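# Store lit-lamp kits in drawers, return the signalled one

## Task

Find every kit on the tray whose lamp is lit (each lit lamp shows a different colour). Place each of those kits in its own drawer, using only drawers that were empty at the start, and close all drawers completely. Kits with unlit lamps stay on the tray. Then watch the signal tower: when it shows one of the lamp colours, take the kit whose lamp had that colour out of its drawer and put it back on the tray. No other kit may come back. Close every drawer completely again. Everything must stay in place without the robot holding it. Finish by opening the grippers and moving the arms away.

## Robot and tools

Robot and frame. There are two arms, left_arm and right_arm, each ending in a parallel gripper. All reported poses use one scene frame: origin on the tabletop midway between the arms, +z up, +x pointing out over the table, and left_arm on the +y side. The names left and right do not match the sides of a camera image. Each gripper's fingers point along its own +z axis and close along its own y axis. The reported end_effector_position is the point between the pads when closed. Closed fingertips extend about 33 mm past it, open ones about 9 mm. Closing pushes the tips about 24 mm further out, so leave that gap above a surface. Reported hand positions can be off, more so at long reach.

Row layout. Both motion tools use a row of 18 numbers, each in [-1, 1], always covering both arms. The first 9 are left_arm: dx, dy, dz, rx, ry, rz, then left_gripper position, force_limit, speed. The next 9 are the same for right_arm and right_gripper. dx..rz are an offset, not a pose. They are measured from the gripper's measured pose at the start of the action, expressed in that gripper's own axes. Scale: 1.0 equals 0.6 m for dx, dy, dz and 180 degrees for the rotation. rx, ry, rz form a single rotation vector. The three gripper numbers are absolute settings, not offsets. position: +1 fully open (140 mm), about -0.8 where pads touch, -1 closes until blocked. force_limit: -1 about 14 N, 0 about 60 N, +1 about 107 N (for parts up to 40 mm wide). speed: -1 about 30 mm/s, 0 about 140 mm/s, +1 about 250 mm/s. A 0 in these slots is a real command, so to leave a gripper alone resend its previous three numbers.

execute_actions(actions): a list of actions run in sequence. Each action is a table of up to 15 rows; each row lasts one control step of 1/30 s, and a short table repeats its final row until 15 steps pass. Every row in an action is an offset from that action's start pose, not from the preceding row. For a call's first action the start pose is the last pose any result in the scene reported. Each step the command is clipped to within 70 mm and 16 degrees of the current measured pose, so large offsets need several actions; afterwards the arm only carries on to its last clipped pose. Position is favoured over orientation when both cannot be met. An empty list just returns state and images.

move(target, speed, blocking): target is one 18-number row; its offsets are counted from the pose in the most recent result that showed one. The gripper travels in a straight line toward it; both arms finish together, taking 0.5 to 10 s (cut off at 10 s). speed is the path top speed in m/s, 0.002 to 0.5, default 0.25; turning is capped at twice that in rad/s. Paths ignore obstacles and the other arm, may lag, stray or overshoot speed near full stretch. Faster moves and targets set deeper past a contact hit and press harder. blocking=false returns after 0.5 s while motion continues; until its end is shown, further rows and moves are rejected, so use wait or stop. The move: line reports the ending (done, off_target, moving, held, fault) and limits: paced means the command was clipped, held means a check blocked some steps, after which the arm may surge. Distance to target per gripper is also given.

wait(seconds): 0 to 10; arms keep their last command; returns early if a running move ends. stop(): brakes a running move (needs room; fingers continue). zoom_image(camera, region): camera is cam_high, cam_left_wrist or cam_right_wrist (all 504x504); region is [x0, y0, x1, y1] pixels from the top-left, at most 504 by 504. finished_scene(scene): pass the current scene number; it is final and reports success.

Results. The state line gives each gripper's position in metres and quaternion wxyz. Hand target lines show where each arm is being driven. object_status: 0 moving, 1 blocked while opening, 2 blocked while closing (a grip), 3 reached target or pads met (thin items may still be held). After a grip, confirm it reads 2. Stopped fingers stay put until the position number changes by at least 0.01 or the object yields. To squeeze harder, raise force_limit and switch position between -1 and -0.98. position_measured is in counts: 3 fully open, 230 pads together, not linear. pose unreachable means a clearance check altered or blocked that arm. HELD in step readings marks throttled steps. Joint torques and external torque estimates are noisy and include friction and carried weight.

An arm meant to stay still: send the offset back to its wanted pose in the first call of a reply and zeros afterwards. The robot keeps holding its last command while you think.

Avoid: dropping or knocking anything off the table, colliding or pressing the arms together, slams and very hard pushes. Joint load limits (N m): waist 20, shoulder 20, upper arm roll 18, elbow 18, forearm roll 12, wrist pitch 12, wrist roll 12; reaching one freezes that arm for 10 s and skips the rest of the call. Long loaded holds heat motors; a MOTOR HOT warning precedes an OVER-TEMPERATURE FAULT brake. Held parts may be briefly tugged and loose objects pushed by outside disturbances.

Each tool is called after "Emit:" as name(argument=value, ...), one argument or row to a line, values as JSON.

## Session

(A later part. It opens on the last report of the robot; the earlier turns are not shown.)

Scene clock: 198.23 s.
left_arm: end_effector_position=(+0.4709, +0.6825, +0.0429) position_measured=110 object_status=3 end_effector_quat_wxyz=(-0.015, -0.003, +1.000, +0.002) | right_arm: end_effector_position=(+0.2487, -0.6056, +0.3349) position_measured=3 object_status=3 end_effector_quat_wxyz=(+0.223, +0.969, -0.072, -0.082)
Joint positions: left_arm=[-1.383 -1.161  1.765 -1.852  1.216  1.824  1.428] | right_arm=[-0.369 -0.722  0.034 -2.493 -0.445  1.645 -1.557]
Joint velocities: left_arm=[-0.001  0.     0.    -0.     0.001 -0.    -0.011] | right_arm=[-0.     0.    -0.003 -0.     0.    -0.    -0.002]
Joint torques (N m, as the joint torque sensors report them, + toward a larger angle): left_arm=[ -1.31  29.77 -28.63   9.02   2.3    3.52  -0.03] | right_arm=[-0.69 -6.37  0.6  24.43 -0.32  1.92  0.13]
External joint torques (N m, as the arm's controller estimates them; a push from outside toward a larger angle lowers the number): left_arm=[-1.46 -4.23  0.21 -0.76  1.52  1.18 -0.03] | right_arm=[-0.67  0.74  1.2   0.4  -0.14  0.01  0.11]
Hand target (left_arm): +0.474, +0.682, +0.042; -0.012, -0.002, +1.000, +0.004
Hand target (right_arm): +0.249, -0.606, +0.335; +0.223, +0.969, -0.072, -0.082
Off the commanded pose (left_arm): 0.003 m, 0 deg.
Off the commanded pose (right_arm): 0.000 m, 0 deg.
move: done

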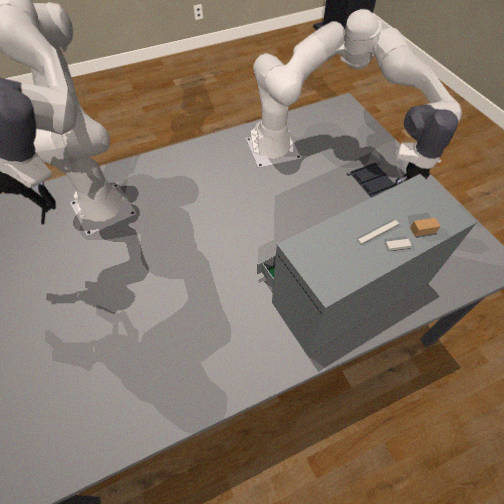

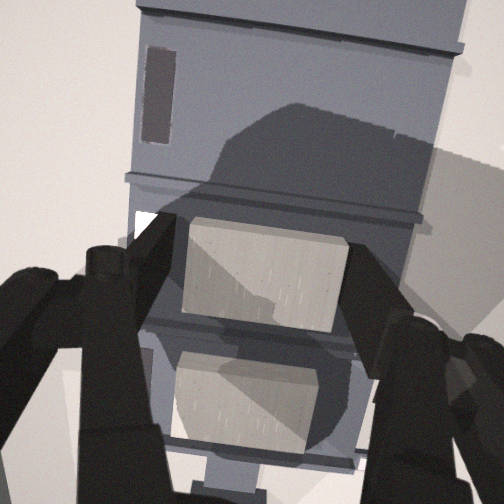

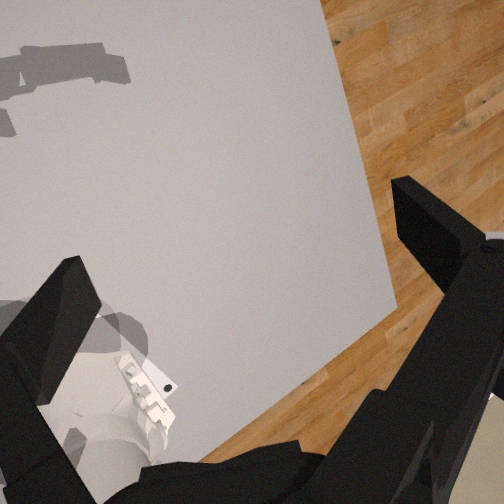

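Emit:
move(
  target=[0,0.004,-0.003,0,0,0,-1,0,-0.5,0,0,0,0,0,0,1,0,0],
)

Emit:
move(
  target=[0.005,-0.09,-0.22,0,0,0,-1,0,-0.5,0,0,0,0,0,0,1,0,0],
  speed=0.2,
)

Emit:
move(
  target=[-0.13,-0.53,0,0,0.005,-0.025,-1,0,-0.5,0,0,0,0,0,0,1,0,0],
  speed=0.3,
)

Scene clock: 200.83 s.
left_arm: end_effector_position=(+0.4712, +0.6861, +0.0448) position_measured=132 object_status=2 end_effector_quat_wxyz=(-0.014, -0.005, +1.000, +0.005) | right_arm: end_effector_position=(+0.2487, -0.6056, +0.3349) position_measured=3 object_status=3 end_effector_quat_wxyz=(+0.223, +0.969, -0.072, -0.082)
Joint positions: left_arm=[-1.382 -1.159  1.763 -1.849  1.218  1.824  1.428] | right_arm=[-0.369 -0.722  0.034 -2.493 -0.445  1.645 -1.557]
Joint velocities: left_arm=[ 0.001  0.002  0.    -0.     0.001 -0.     0.002] | right_arm=[ 0.001 -0.     0.001 -0.    -0.001 -0.001  0.001]
Joint torques (N m, as the joint torque sensors report them, + toward a larger angle): left_arm=[ -0.19  30.37 -30.86  10.28  -0.39   1.8    0.27] | right_arm=[-0.41 -6.29  0.62 24.2  -0.29  1.89  0.14]
External joint torques (N m, as the arm's controller estimates them; a push from outside toward a larger angle lowers the number): left_arm=[-0.4  -3.7  -2.06  0.39 -1.19 -0.54  0.27] | right_arm=[-0.43  0.92  1.16  0.09 -0.1  -0.04  0.12]
Hand target (left_arm): +0.471, +0.685, +0.045; -0.015, -0.003, +1.000, +0.002
Hand target (right_arm): +0.249, -0.606, +0.335; +0.223, +0.969, -0.072, -0.082
Off the commanded pose (left_arm): 0.001 m, 0 deg.
Off the commanded pose (right_arm): 0.000 m, 0 deg.
move: done

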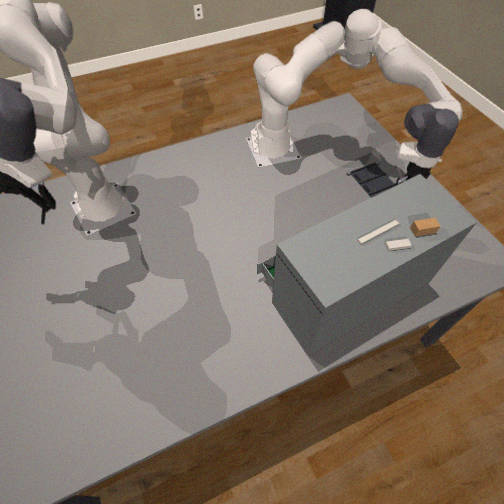

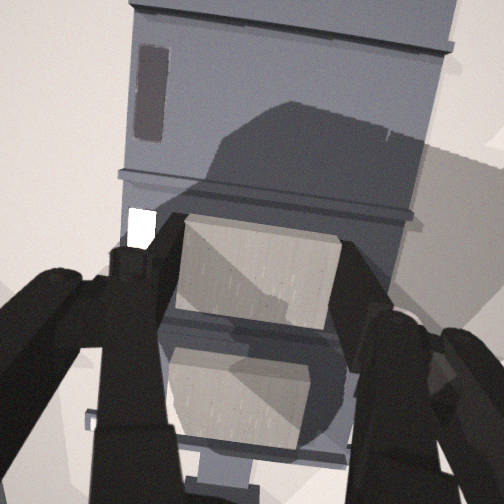

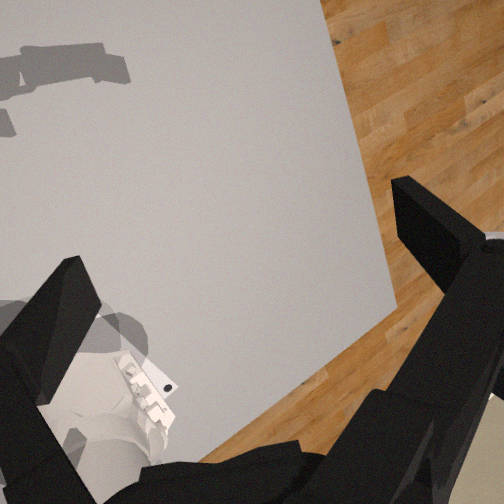

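Scene clock: 202.13 s.
left_arm: end_effector_position=(+0.4738, +0.6305, +0.1771) position_measured=132 object_status=2 end_effector_quat_wxyz=(-0.012, +0.000, +1.000, +0.005) | right_arm: end_effector_position=(+0.2487, -0.6056, +0.3349) position_measured=3 object_status=3 end_effector_quat_wxyz=(+0.223, +0.969, -0.072, -0.082)
Joint positions: left_arm=[-1.343 -1.011  1.536 -1.865  1.029  1.672  1.396] | right_arm=[-0.369 -0.722  0.034 -2.493 -0.445  1.645 -1.557]
Joint velocities: left_arm=[ 0.001 -0.    -0.001 -0.001 -0.002 -0.01  -0.006] | right_arm=[ 0.001  0.     0.     0.     0.001 -0.     0.001]
Joint torques (N m, as the joint torque sensors report them, + toward a larger angle): left_arm=[  1.85  26.48 -29.21  14.11  -0.42   1.94  -0.04] | right_arm=[-0.54 -6.3   0.47 24.48 -0.31  1.91  0.11]
External joint torques (N m, as the arm's controller estimates them; a push from outside toward a larger angle lowers the number): left_arm=[ 1.81 -1.89 -1.99  1.14 -1.24 -0.43 -0.04] | right_arm=[-0.58  0.81  0.97  0.41 -0.13 -0.02  0.09]
Hand target (left_arm): +0.472, +0.632, +0.178; -0.013, -0.005, +1.000, +0.004
Hand target (right_arm): +0.249, -0.606, +0.335; +0.223, +0.969, -0.072, -0.082
Off the commanded pose (left_arm): 0.002 m, 1 deg.
Off the commanded pose (right_arm): 0.000 m, 0 deg.
move: done

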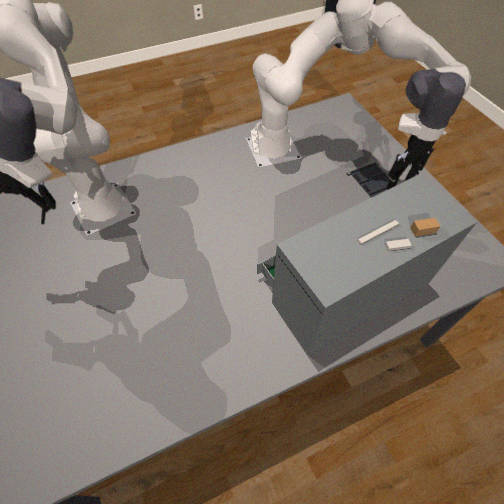

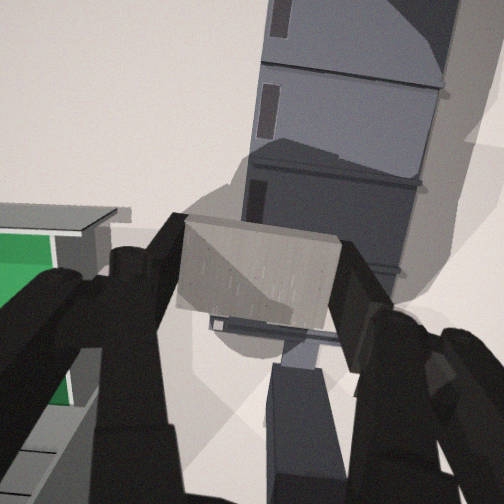

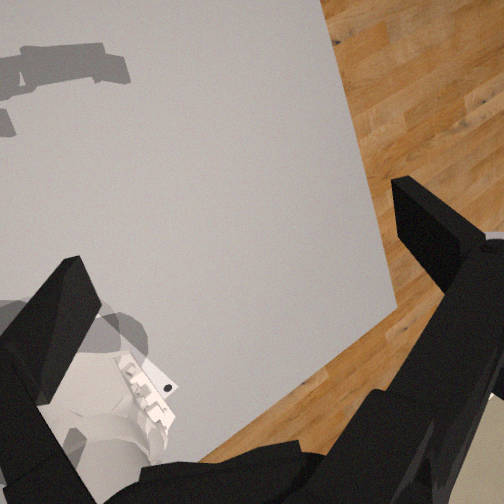

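Scene clock: 204.10 s.
left_arm: end_effector_position=(+0.5500, +0.3087, +0.1805) position_measured=132 object_status=2 end_effector_quat_wxyz=(-0.013, -0.030, +0.999, +0.003) | right_arm: end_effector_position=(+0.2487, -0.6056, +0.3349) position_measured=3 object_status=3 end_effector_quat_wxyz=(+0.223, +0.969, -0.072, -0.082)
Joint positions: left_arm=[-1.966 -0.86   1.669 -1.793  0.871  1.764  0.878] | right_arm=[-0.369 -0.722  0.034 -2.493 -0.445  1.645 -1.557]
Joint velocities: left_arm=[-0.001  0.002  0.001 -0.     0.001  0.001 -0.033] | right_arm=[-0.001  0.001  0.001  0.     0.002 -0.001 -0.   ]
Joint torques (N m, as the joint torque sensors report them, + toward a larger angle): left_arm=[ -1.17  28.2  -25.5   17.01  -0.36   2.72  -0.12] | right_arm=[-0.29 -6.49  0.68 24.29 -0.3   1.93  0.13]
External joint torques (N m, as the arm's controller estimates them; a push from outside toward a larger angle lowers the number): left_arm=[-1.16 -1.17 -1.29  0.97 -1.12  0.33 -0.12] | right_arm=[-0.29  0.61  1.23  0.23 -0.12  0.    0.11]
Hand target (left_arm): +0.551, +0.307, +0.182; -0.012, -0.036, +0.999, +0.001
Hand target (right_arm): +0.249, -0.606, +0.335; +0.223, +0.969, -0.072, -0.082
Off the commanded pose (left_arm): 0.009 m, 1 deg.
Off the commanded pose (right_arm): 0.000 m, 0 deg.
move: off_target (left_arm)

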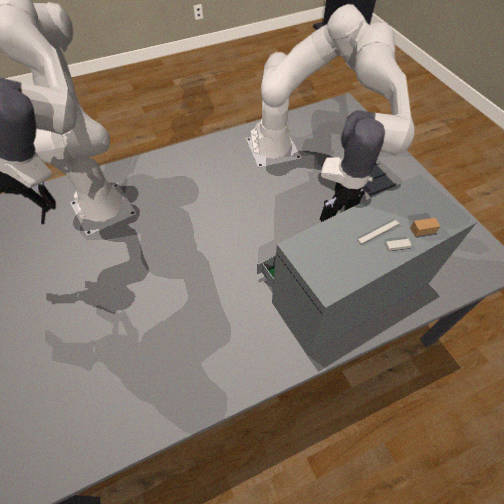

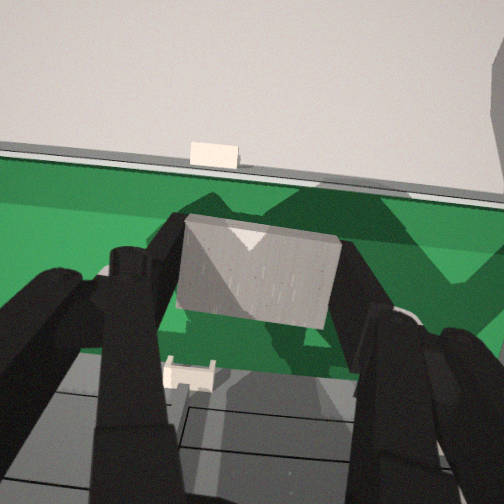

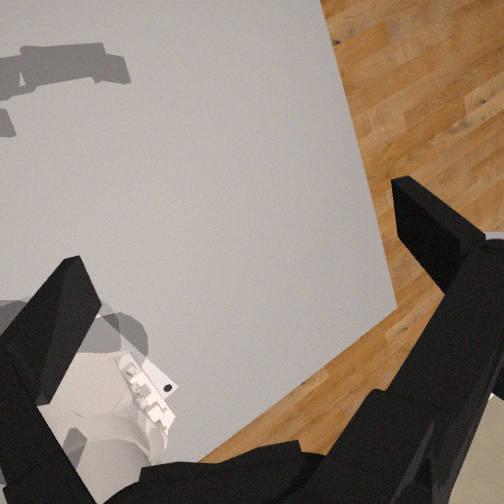

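Emit:
move(
  target=[0,0,0.146,0,-0.008,0,-1,0,-0.5,0,0,0,0,0,0,1,0,0],
  speed=0.06,
)

Scene clock: 207.60 s.
left_arm: end_effector_position=(+0.5471, +0.3095, +0.0935) position_measured=132 object_status=2 end_effector_quat_wxyz=(-0.003, -0.028, +1.000, +0.003) | right_arm: end_effector_position=(+0.2487, -0.6056, +0.3349) position_measured=3 object_status=3 end_effector_quat_wxyz=(+0.223, +0.969, -0.072, -0.082)
Joint positions: left_arm=[-1.982 -0.916  1.793 -1.909  0.983  1.939  0.822] | right_arm=[-0.369 -0.722  0.034 -2.493 -0.445  1.645 -1.557]
Joint velocities: left_arm=[-0.003 -0.     0.004 -0.001 -0.001  0.011 -0.006] | right_arm=[ 0.    -0.001 -0.001  0.001  0.001 -0.001 -0.002]
Joint torques (N m, as the joint torque sensors report them, + toward a larger angle): left_arm=[ -0.88  28.7  -25.36  13.02   1.67   2.89  -0.15] | right_arm=[-0.51 -6.61  0.71 24.34 -0.3   1.91  0.12]
External joint torques (N m, as the arm's controller estimates them; a push from outside toward a larger angle lowers the number): left_arm=[-0.78 -1.78 -0.55 -1.51  0.94  0.47 -0.15] | right_arm=[-0.49  0.59  1.29  0.22 -0.11 -0.01  0.1 ]
Hand target (left_arm): +0.548, +0.308, +0.093; -0.000, -0.029, +1.000, +0.003
Hand target (right_arm): +0.249, -0.606, +0.335; +0.223, +0.969, -0.072, -0.082
Off the commanded pose (left_arm): 0.001 m, 0 deg.
Off the commanded pose (right_arm): 0.000 m, 0 deg.
move: done

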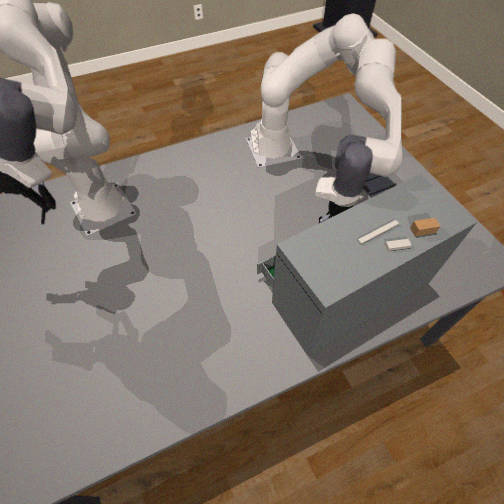

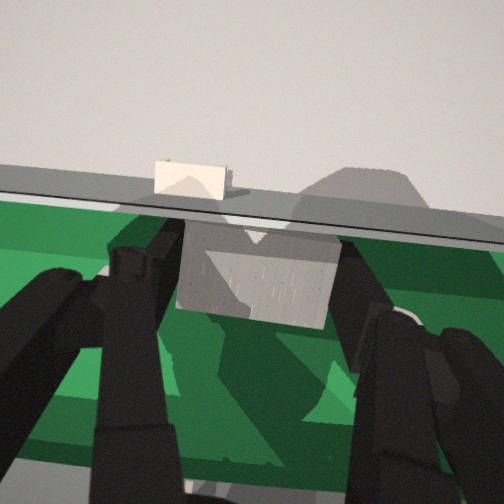

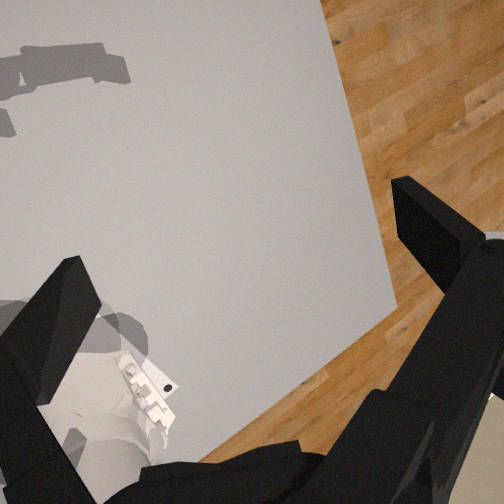

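Emit:
move(
  target=[-0.022,0,0.007,0,0,0,-1,0,-0.5,0,0,0,0,0,0,1,0,0],
  speed=0.03,
)

Emit:
move(
  target=[0,0,0,0,0,0,0.1,0,0,0,0,0,0,0,0,1,0,0],
)

Emit:
move(
  target=[0.02,0,-0.1,0,0,0,0.1,0,0,0,0,0,0,0,0,1,0,0],
  speed=0.15,
)

Emit:
move(
  target=[0.15,0.05,0.02,0,-0.25,0,-0.9,0,0,0,0,0,0,0,0,1,0,0],
  speed=0.4,
)

Emit:
move(
  target=[0.045,-0.01,0.075,0,0,0,-0.9,0,0,0,0,0,0,0,0,1,0,0],
  speed=0.15,
)

Scene clock: 212.17 s.
left_arm: end_effector_position=(+0.5595, +0.3093, +0.0897) position_measured=132 object_status=2 end_effector_quat_wxyz=(-0.002, -0.032, +0.999, +0.001) | right_arm: end_effector_position=(+0.2487, -0.6056, +0.3349) position_measured=3 object_status=3 end_effector_quat_wxyz=(+0.223, +0.969, -0.072, -0.082)
Joint positions: left_arm=[-2.021 -0.93   1.822 -1.862  0.983  1.937  0.829] | right_arm=[-0.369 -0.722  0.034 -2.493 -0.445  1.645 -1.557]
Joint velocities: left_arm=[-0.005  0.001  0.006  0.004 -0.    -0.001  0.013] | right_arm=[-0.     0.    -0.001  0.    -0.     0.    -0.   ]
Joint torques (N m, as the joint torque sensors report them, + toward a larger angle): left_arm=[ -0.96  29.01 -25.04  15.97   1.23   2.02   0.13] | right_arm=[-0.54 -6.5   0.54 24.49 -0.27  1.92  0.11]
External joint torques (N m, as the arm's controller estimates them; a push from outside toward a larger angle lowers the number): left_arm=[-0.92 -3.24  0.01  1.38  0.5  -0.42  0.13] | right_arm=[-0.52  0.61  1.13  0.44 -0.08  0.    0.09]
Hand target (left_arm): +0.560, +0.310, +0.089; -0.003, -0.028, +1.000, +0.003
Hand target (right_arm): +0.249, -0.606, +0.335; +0.223, +0.969, -0.072, -0.082
Off the commanded pose (left_arm): 0.001 m, 1 deg.
Off the commanded pose (right_arm): 0.000 m, 0 deg.
move: done

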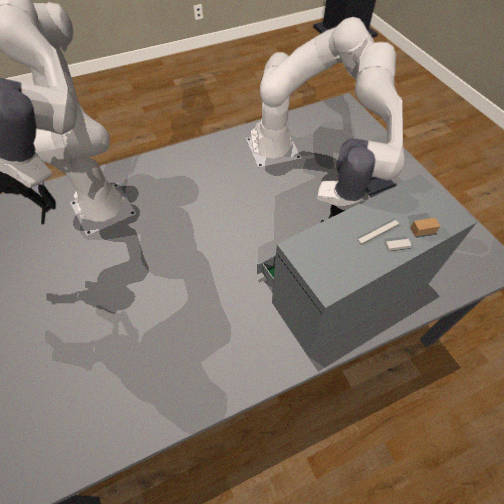

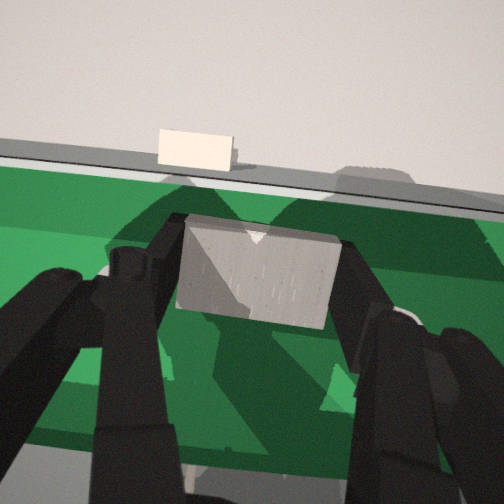

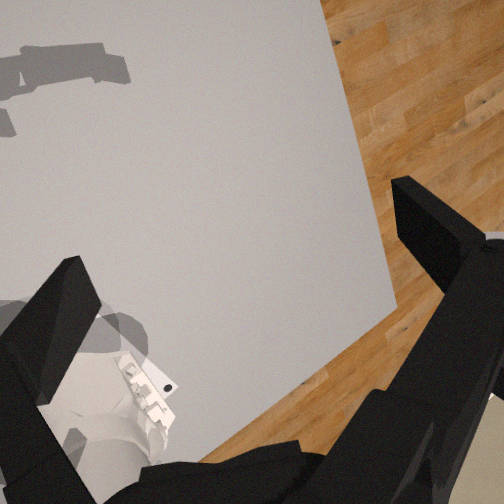

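Scene clock: 212.67 s.
left_arm: end_effector_position=(+0.5595, +0.3093, +0.0897) position_measured=117 object_status=3 end_effector_quat_wxyz=(-0.002, -0.032, +0.999, +0.001) | right_arm: end_effector_position=(+0.2487, -0.6056, +0.3349) position_measured=3 object_status=3 end_effector_quat_wxyz=(+0.223, +0.969, -0.072, -0.082)
Joint positions: left_arm=[-2.021 -0.93   1.822 -1.862  0.983  1.937  0.829] | right_arm=[-0.369 -0.722  0.034 -2.493 -0.445  1.645 -1.557]
Joint velocities: left_arm=[ 0.001 -0.     0.002  0.    -0.    -0.001 -0.   ] | right_arm=[-0.     0.001 -0.001  0.001  0.001  0.     0.   ]
Joint torques (N m, as the joint torque sensors report them, + toward a larger angle): left_arm=[  0.74  29.76 -26.47  14.11   0.69   2.37   0.04] | right_arm=[-0.68 -6.68  0.46 24.28 -0.28  1.93  0.12]
External joint torques (N m, as the arm's controller estimates them; a push from outside toward a larger angle lowers the number): left_arm=[ 0.52 -2.35 -1.7  -0.53 -0.04 -0.04  0.04] | right_arm=[-0.67  0.44  1.03  0.19 -0.09  0.    0.1 ]
Hand target (left_arm): +0.560, +0.309, +0.090; -0.002, -0.032, +0.999, +0.001
Hand target (right_arm): +0.249, -0.606, +0.335; +0.223, +0.969, -0.072, -0.082
Off the commanded pose (left_arm): 0.000 m, 0 deg.
Off the commanded pose (right_arm): 0.000 m, 0 deg.
move: done

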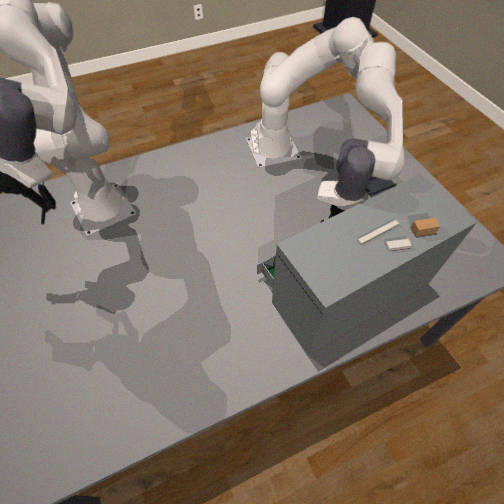

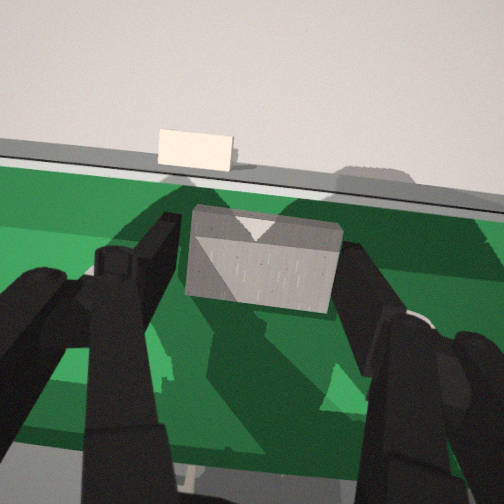

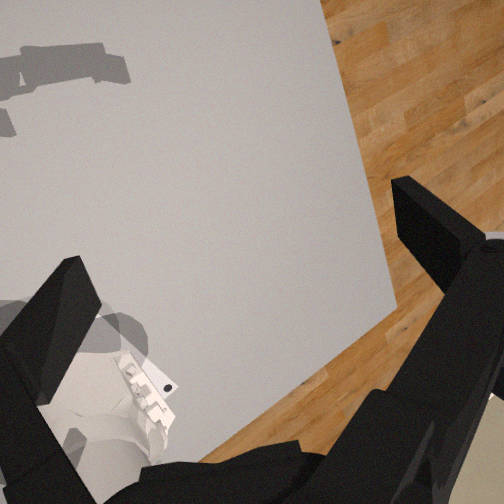

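Scene clock: 213.67 s.
left_arm: end_effector_position=(+0.5499, +0.3091, +0.1497) position_measured=117 object_status=3 end_effector_quat_wxyz=(+0.000, -0.034, +0.999, +0.002) | right_arm: end_effector_position=(+0.2487, -0.6056, +0.3349) position_measured=3 object_status=3 end_effector_quat_wxyz=(+0.223, +0.969, -0.072, -0.082)
Joint positions: left_arm=[-1.949 -0.867  1.705 -1.865  0.911  1.857  0.845] | right_arm=[-0.369 -0.722  0.034 -2.493 -0.445  1.645 -1.557]
Joint velocities: left_arm=[-0.001 -0.    -0.004  0.001 -0.001 -0.011  0.005] | right_arm=[ 0.     0.001  0.001 -0.002  0.001  0.    -0.   ]
Joint torques (N m, as the joint torque sensors report them, + toward a larger angle): left_arm=[  2.55  26.05 -25.82  15.04  -0.42   1.92   0.28] | right_arm=[-0.3  -6.37  0.69 24.43 -0.29  1.93  0.12]
External joint torques (N m, as the arm's controller estimates them; a push from outside toward a larger angle lowers the number): left_arm=[ 2.62 -2.96 -1.37 -0.86 -1.2  -0.55  0.28] | right_arm=[-0.34  0.63  1.17  0.44 -0.11  0.01  0.1 ]
Hand target (left_arm): +0.548, +0.309, +0.150; -0.003, -0.032, +0.999, +0.001
Hand target (right_arm): +0.249, -0.606, +0.335; +0.223, +0.969, -0.072, -0.082
Off the commanded pose (left_arm): 0.002 m, 0 deg.
Off the commanded pose (right_arm): 0.000 m, 0 deg.
move: done

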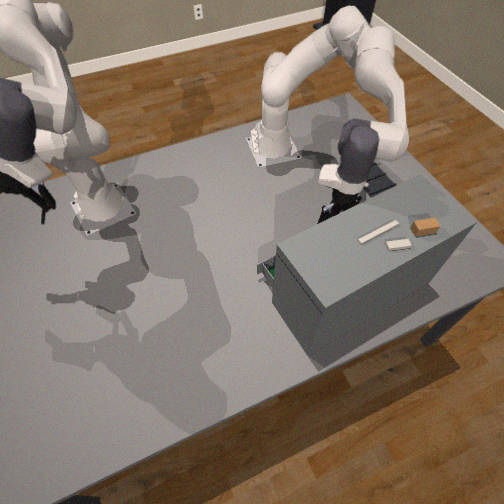

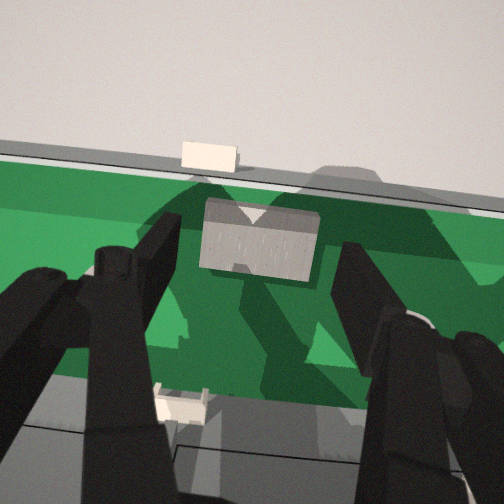

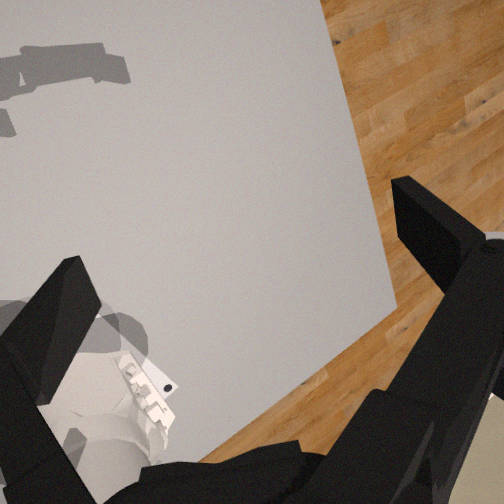

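Scene clock: 216.00 s.
left_arm: end_effector_position=(+0.4610, +0.3377, +0.1377) position_measured=233 object_status=3 end_effector_quat_wxyz=(+0.384, -0.028, +0.923, +0.017) | right_arm: end_effector_position=(+0.2487, -0.6056, +0.3349) position_measured=3 object_status=3 end_effector_quat_wxyz=(+0.223, +0.969, -0.072, -0.082)
Joint positions: left_arm=[-1.144 -0.965  1.402 -2.802  2.146  2.341  0.015] | right_arm=[-0.369 -0.722  0.034 -2.493 -0.445  1.645 -1.557]
Joint velocities: left_arm=[-0.002  0.001 -0.     0.     0.003 -0.011 -0.027] | right_arm=[-0.001 -0.001 -0.001  0.     0.    -0.001 -0.   ]
Joint torques (N m, as the joint torque sensors report them, + toward a larger angle): left_arm=[ -0.73   6.57 -17.9    9.47   1.47   1.26  -0.13] | right_arm=[-0.35 -6.42  0.47 24.43 -0.27  1.89  0.14]
External joint torques (N m, as the arm's controller estimates them; a push from outside toward a larger angle lowers the number): left_arm=[-0.67 -2.15 -0.06 -1.61  1.08 -0.51 -0.11] | right_arm=[-0.3   0.73  1.08  0.36 -0.08 -0.03  0.12]
Hand target (left_arm): +0.460, +0.337, +0.137; +0.384, -0.032, +0.923, +0.016
Hand target (right_arm): +0.249, -0.606, +0.335; +0.223, +0.969, -0.072, -0.082
Off the commanded pose (left_arm): 0.006 m, 0 deg.
Off the commanded pose (right_arm): 0.000 m, 0 deg.
move: off_target (left_arm)

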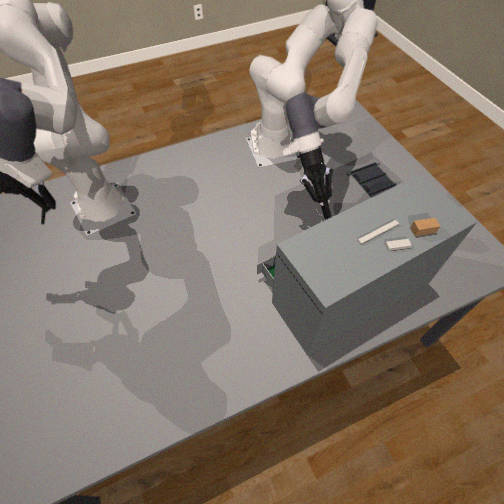

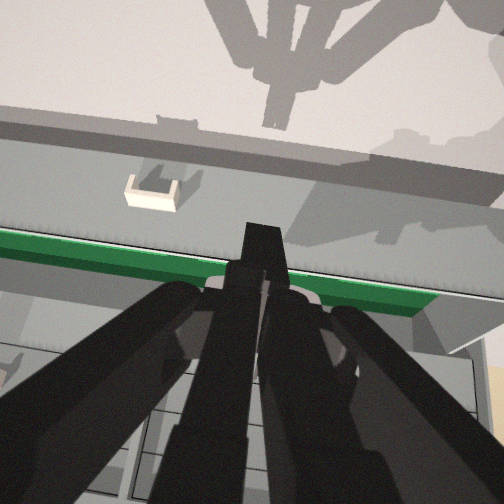

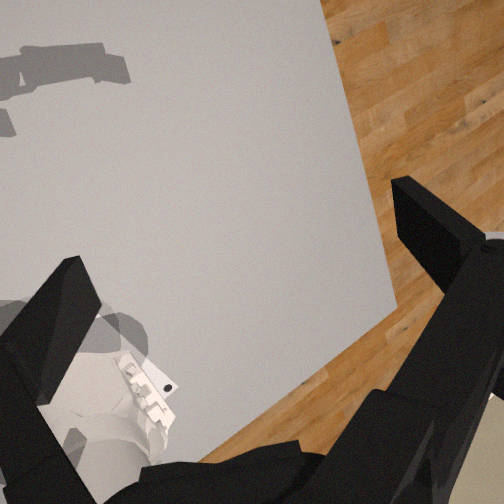

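Scene clock: 217.00 s.
left_arm: end_effector_position=(+0.4727, +0.3309, +0.0869) position_measured=233 object_status=3 end_effector_quat_wxyz=(+0.383, -0.024, +0.923, +0.017) | right_arm: end_effector_position=(+0.2487, -0.6056, +0.3349) position_measured=3 object_status=3 end_effector_quat_wxyz=(+0.223, +0.969, -0.072, -0.082)
Joint positions: left_arm=[-1.323 -0.993  1.614 -2.75   2.334  2.292 -0.081] | right_arm=[-0.369 -0.722  0.034 -2.493 -0.445  1.645 -1.557]
Joint velocities: left_arm=[-0.001 -0.011  0.002 -0.     0.01  -0.019 -0.023] | right_arm=[ 0.002  0.    -0.001  0.002  0.    -0.     0.001]
Joint torques (N m, as the joint torque sensors report them, + toward a larger angle): left_arm=[ -0.69   9.53 -19.26   7.96   1.49   1.12  -0.09] | right_arm=[-0.25 -6.4   0.58 24.38 -0.3   1.92  0.11]
External joint torques (N m, as the arm's controller estimates them; a push from outside toward a larger angle lowers the number): left_arm=[-0.62 -2.72  0.14  0.33  1.   -0.49 -0.07] | right_arm=[-0.28  0.71  1.1   0.31 -0.12 -0.01  0.09]
Hand target (left_arm): +0.474, +0.332, +0.087; +0.385, -0.029, +0.922, +0.017
Hand target (right_arm): +0.249, -0.606, +0.335; +0.223, +0.969, -0.072, -0.082
Off the commanded pose (left_arm): 0.003 m, 1 deg.
Off the commanded pose (right_arm): 0.000 m, 0 deg.
move: done

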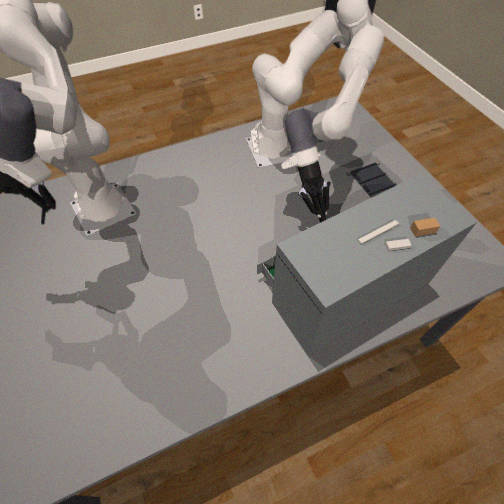

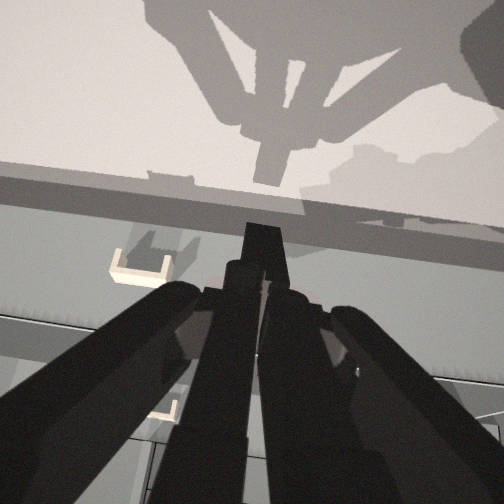

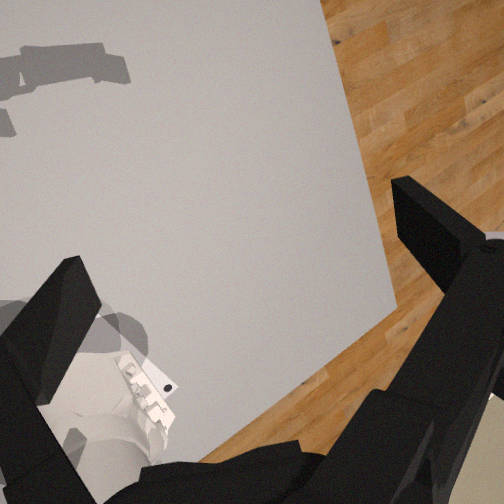

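Emit:
move(
  target=[-0.173,0.005,0.164,0,0,0,-0.9,0,0,0,0,0,0,0,0,1,0,0],
  speed=0.08,
)

Emit:
move(
  target=[0.09,0,-0.09,0,0,0,-0.9,0,0,0,0,0,0,0,0,1,0,0],
  speed=0.2,
)

Emit:
move(
  target=[-0.163,0.49,-0.25,0,0.12,0.015,0.3,0,0,0,0,0,0,0,0,1,0,0],
  speed=0.3,
)

Scene clock: 221.63 s.
left_arm: end_effector_position=(+0.6098, +0.3419, +0.0867) position_measured=233 object_status=3 end_effector_quat_wxyz=(+0.380, -0.033, +0.924, +0.016) | right_arm: end_effector_position=(+0.2487, -0.6056, +0.3349) position_measured=3 object_status=3 end_effector_quat_wxyz=(+0.223, +0.969, -0.072, -0.082)
Joint positions: left_arm=[-1.678 -1.037  1.796 -2.32   2.228  2.362  0.043] | right_arm=[-0.369 -0.722  0.034 -2.493 -0.445  1.645 -1.557]
Joint velocities: left_arm=[-0.003  0.001  0.005  0.008 -0.013  0.012  0.032] | right_arm=[-0.    -0.     0.001  0.     0.    -0.     0.001]
Joint torques (N m, as the joint torque sensors report them, + toward a larger angle): left_arm=[ -3.96  19.11 -25.96  15.4    0.74   2.9    0.31] | right_arm=[-0.51 -6.44  0.48 24.25 -0.28  1.94  0.13]
External joint torques (N m, as the arm's controller estimates them; a push from outside toward a larger angle lowers the number): left_arm=[-4.04 -3.36 -0.63  6.29  0.39  1.07  0.33] | right_arm=[-0.56  0.65  0.97  0.19 -0.1   0.01  0.11]
Hand target (left_arm): +0.615, +0.339, +0.090; +0.384, -0.025, +0.923, +0.016
Hand target (right_arm): +0.249, -0.606, +0.335; +0.223, +0.969, -0.072, -0.082
Off the commanded pose (left_arm): 0.007 m, 1 deg.
Off the commanded pose (right_arm): 0.000 m, 0 deg.
move: off_target (left_arm)

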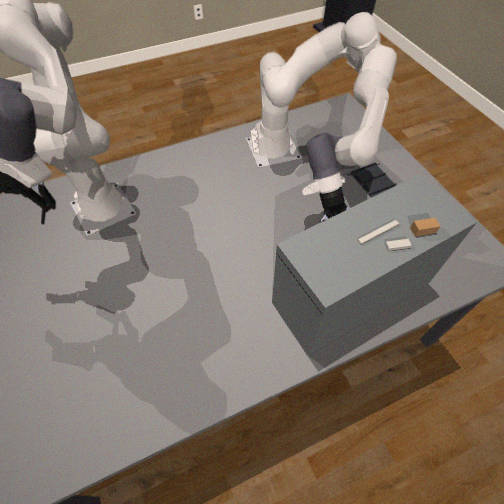

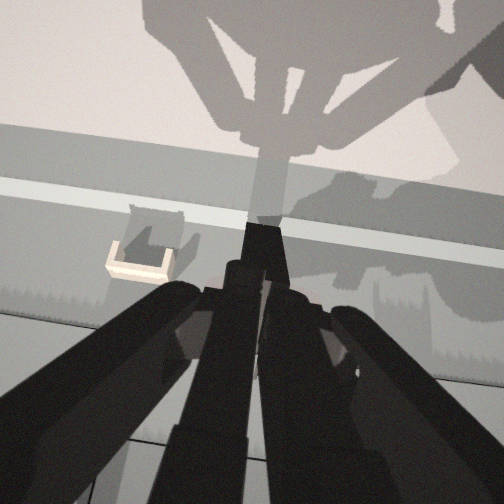

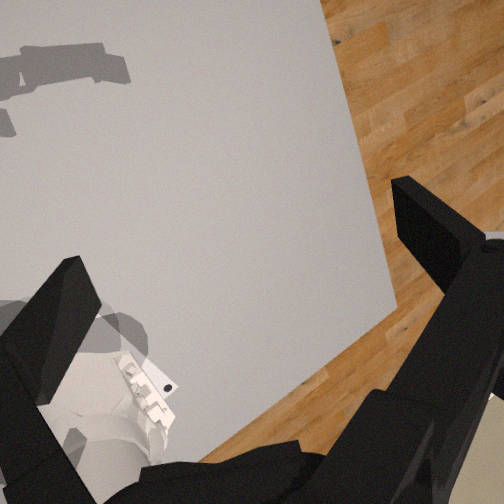

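Scene clock: 222.57 s.
left_arm: end_effector_position=(+0.5338, +0.3368, +0.0868) position_measured=233 object_status=3 end_effector_quat_wxyz=(+0.378, -0.027, +0.925, +0.017) | right_arm: end_effector_position=(+0.2487, -0.6056, +0.3349) position_measured=3 object_status=3 end_effector_quat_wxyz=(+0.223, +0.969, -0.072, -0.082)
Joint positions: left_arm=[-1.49  -0.991  1.698 -2.558  2.276  2.33  -0.032] | right_arm=[-0.369 -0.722  0.034 -2.493 -0.445  1.645 -1.557]
Joint velocities: left_arm=[ 0.003 -0.004 -0.002 -0.002  0.005 -0.013 -0.027] | right_arm=[ 0.    -0.     0.    -0.001  0.     0.    -0.   ]
Joint torques (N m, as the joint torque sensors report them, + toward a larger angle): left_arm=[  2.75  13.33 -24.55   6.76   1.45   1.38  -0.12] | right_arm=[-0.46 -6.64  0.4  24.39 -0.27  1.91  0.09]
External joint torques (N m, as the arm's controller estimates them; a push from outside toward a larger angle lowers the number): left_arm=[ 2.68 -2.91 -2.41 -1.89  1.04 -0.31 -0.11] | right_arm=[-0.48  0.36  0.91  0.45 -0.09  0.    0.07]
Hand target (left_arm): +0.534, +0.338, +0.087; +0.380, -0.032, +0.924, +0.017
Hand target (right_arm): +0.249, -0.606, +0.335; +0.223, +0.969, -0.072, -0.082
Off the commanded pose (left_arm): 0.001 m, 1 deg.
Off the commanded pose (right_arm): 0.000 m, 0 deg.
move: done

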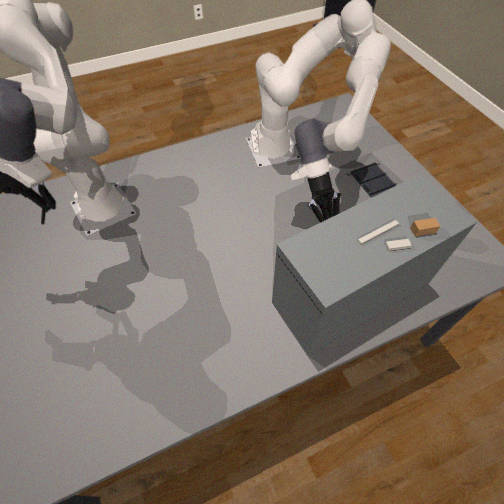

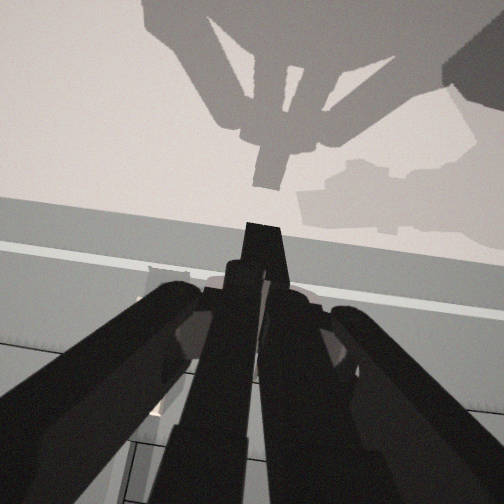

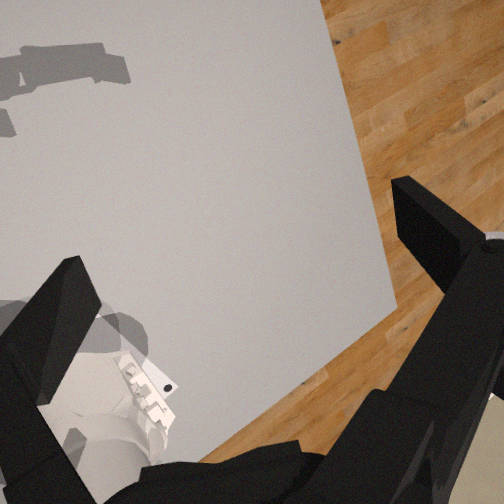

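Scene clock: 225.07 s.
left_arm: end_effector_position=(+0.4791, +0.6312, +0.2600) position_measured=91 object_status=3 end_effector_quat_wxyz=(+0.187, -0.015, +0.982, +0.025) | right_arm: end_effector_position=(+0.2487, -0.6056, +0.3349) position_measured=3 object_status=3 end_effector_quat_wxyz=(+0.223, +0.969, -0.072, -0.082)
Joint positions: left_arm=[-0.942 -1.049  1.273 -2.192  1.114  2.011  1.325] | right_arm=[-0.369 -0.722  0.034 -2.493 -0.445  1.645 -1.557]
Joint velocities: left_arm=[-0.001 -0.001  0.     0.002 -0.002 -0.007  0.03 ] | right_arm=[ 0.     0.001 -0.     0.    -0.     0.    -0.001]
Joint torques (N m, as the joint torque sensors report them, + toward a larger angle): left_arm=[ -1.38  14.83 -26.89  14.94   0.39   2.66   0.23] | right_arm=[-0.37 -6.39  0.41 24.23 -0.29  1.88  0.11]
External joint torques (N m, as the arm's controller estimates them; a push from outside toward a larger angle lowers the number): left_arm=[-1.44 -3.13 -0.81  0.89 -0.56 -0.43  0.24] | right_arm=[-0.37  0.61  0.95  0.24 -0.11 -0.03  0.09]
Hand target (left_arm): +0.479, +0.631, +0.259; +0.185, -0.009, +0.982, +0.025
Hand target (right_arm): +0.249, -0.606, +0.335; +0.223, +0.969, -0.072, -0.082
Off the commanded pose (left_arm): 0.008 m, 2 deg.
Off the commanded pose (right_arm): 0.000 m, 0 deg.
move: off_target (left_arm); limits=paced

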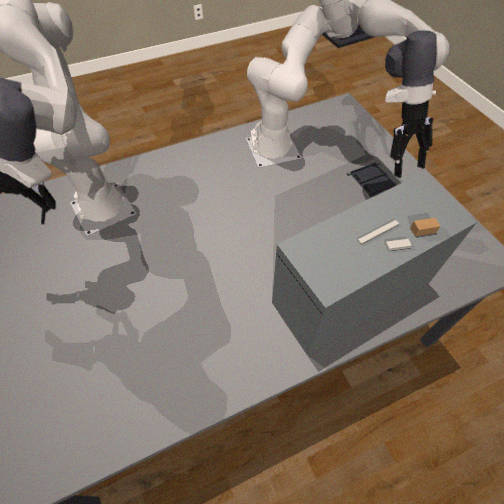

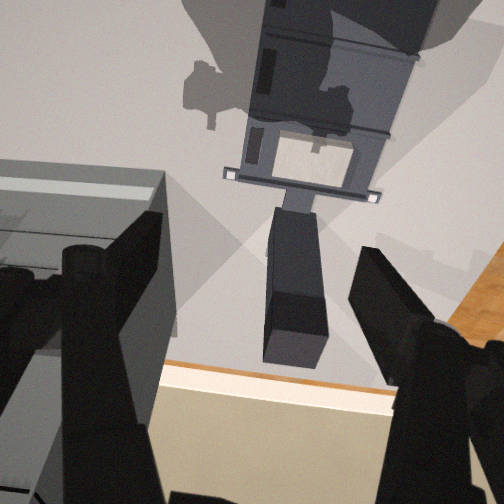

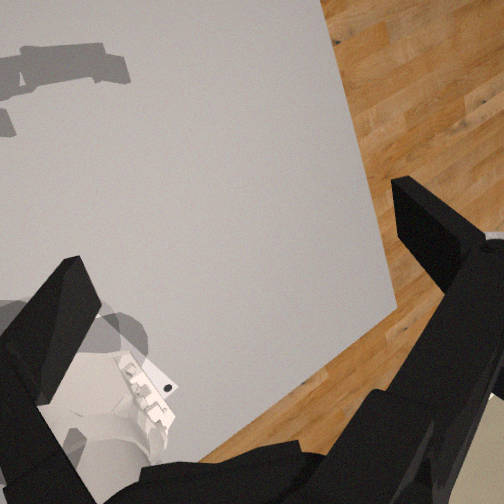

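Emit:
wait(
  seconds=10,
)

Scene clock: 235.90 s.
left_arm: end_effector_position=(+0.4789, +0.6314, +0.2599) position_measured=91 object_status=3 end_effector_quat_wxyz=(+0.186, -0.010, +0.982, +0.026) | right_arm: end_effector_position=(+0.2487, -0.6056, +0.3349) position_measured=3 object_status=3 end_effector_quat_wxyz=(+0.223, +0.969, -0.072, -0.082)
Joint positions: left_arm=[-0.942 -1.049  1.273 -2.191  1.114  2.01   1.334] | right_arm=[-0.369 -0.722  0.034 -2.493 -0.445  1.645 -1.557]
Joint velocities: left_arm=[ 0.001 -0.     0.     0.001  0.    -0.001  0.001] | right_arm=[ 0.001 -0.    -0.001  0.001  0.001  0.001 -0.001]
Joint torques (N m, as the joint torque sensors report them, + toward a larger angle): left_arm=[ -1.    15.6  -26.84  15.24   0.45   2.73   0.15] | right_arm=[-0.44 -6.34  0.34 24.19 -0.28  1.92  0.13]
External joint torques (N m, as the arm's controller estimates them; a push from outside toward a larger angle lowers the number): left_arm=[-1.23 -2.25 -0.94  1.13 -0.5  -0.34  0.16] | right_arm=[-0.43  0.83  0.91  0.08 -0.1  -0.01  0.11]
Hand target (left_arm): +0.479, +0.631, +0.259; +0.185, -0.009, +0.982, +0.025
Hand target (right_arm): +0.249, -0.606, +0.335; +0.223, +0.969, -0.072, -0.082
Off the commanded pose (left_arm): 0.008 m, 1 deg.
Off the commanded pose (right_arm): 0.000 m, 0 deg.
wait: 10.00 s; at rest from the start

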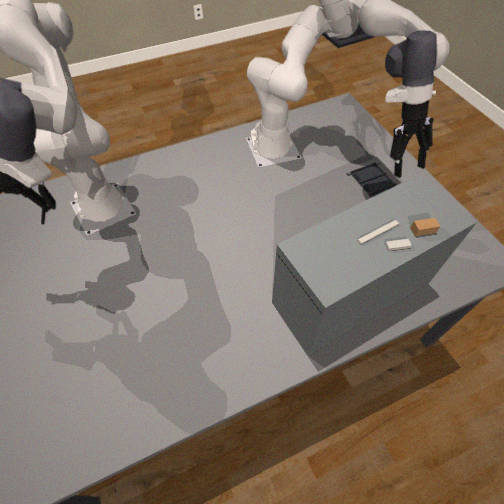

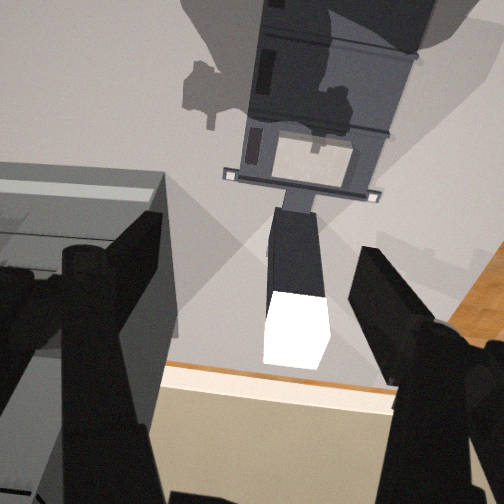

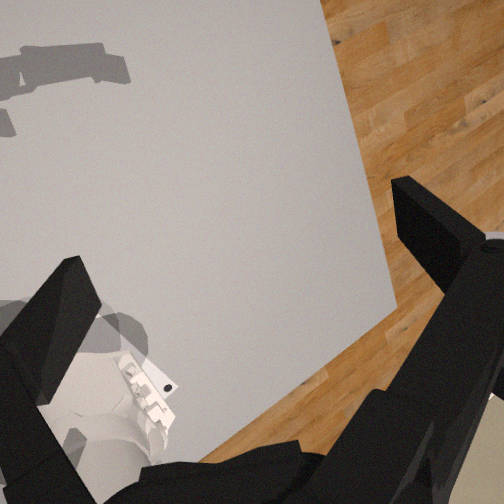

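Emit:
move(
  target=[-0.039,-0.597,0.245,0,-0.128,-0.012,-0.3,0,0,0,0,0,0,0,0,1,0,0],
  speed=0.3,
)

Scene clock: 240.67 s.
left_arm: end_effector_position=(+0.5696, +0.2766, +0.1276) position_measured=167 object_status=3 end_effector_quat_wxyz=(+0.390, -0.022, +0.920, +0.019) | right_arm: end_effector_position=(+0.2487, -0.6056, +0.3349) position_measured=3 object_status=3 end_effector_quat_wxyz=(+0.223, +0.969, -0.072, -0.082)
Joint positions: left_arm=[-1.662 -1.042  1.62  -2.467  2.17   2.191 -0.003] | right_arm=[-0.369 -0.722  0.034 -2.493 -0.445  1.645 -1.557]
Joint velocities: left_arm=[-0.     0.001 -0.001 -0.001  0.004 -0.009 -0.032] | right_arm=[ 0.    -0.     0.001  0.     0.001 -0.     0.001]
Joint torques (N m, as the joint torque sensors report them, + toward a larger angle): left_arm=[ -1.62  14.86 -26.47   6.59   1.76   1.2   -0.13] | right_arm=[-0.56 -6.37  0.42 24.17 -0.3   1.92  0.14]
External joint torques (N m, as the arm's controller estimates them; a push from outside toward a larger angle lowers the number): left_arm=[-1.57 -2.72 -1.99 -3.18  0.96 -0.49 -0.11] | right_arm=[-0.55  0.78  0.97  0.08 -0.12  0.    0.12]
Hand target (left_arm): +0.569, +0.274, +0.128; +0.392, -0.026, +0.919, +0.017
Hand target (right_arm): +0.249, -0.606, +0.335; +0.223, +0.969, -0.072, -0.082
Off the commanded pose (left_arm): 0.014 m, 1 deg.
Off the commanded pose (right_arm): 0.000 m, 0 deg.
move: off_target (left_arm); limits=paced

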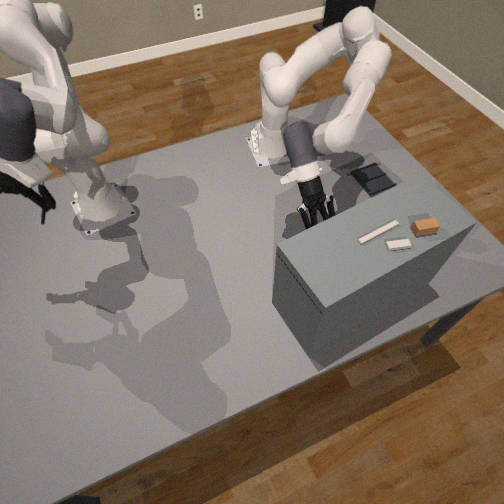

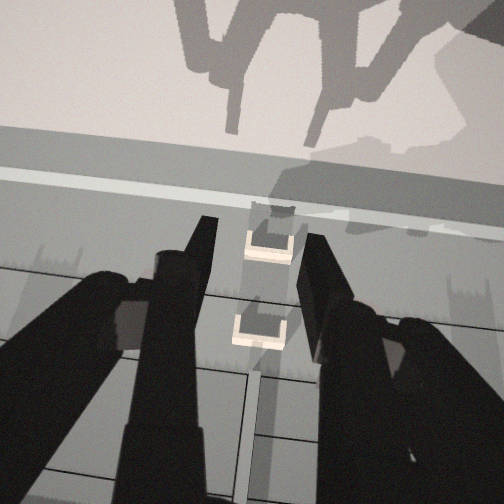

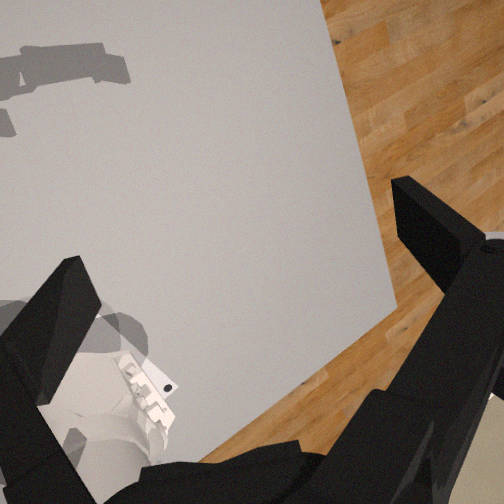

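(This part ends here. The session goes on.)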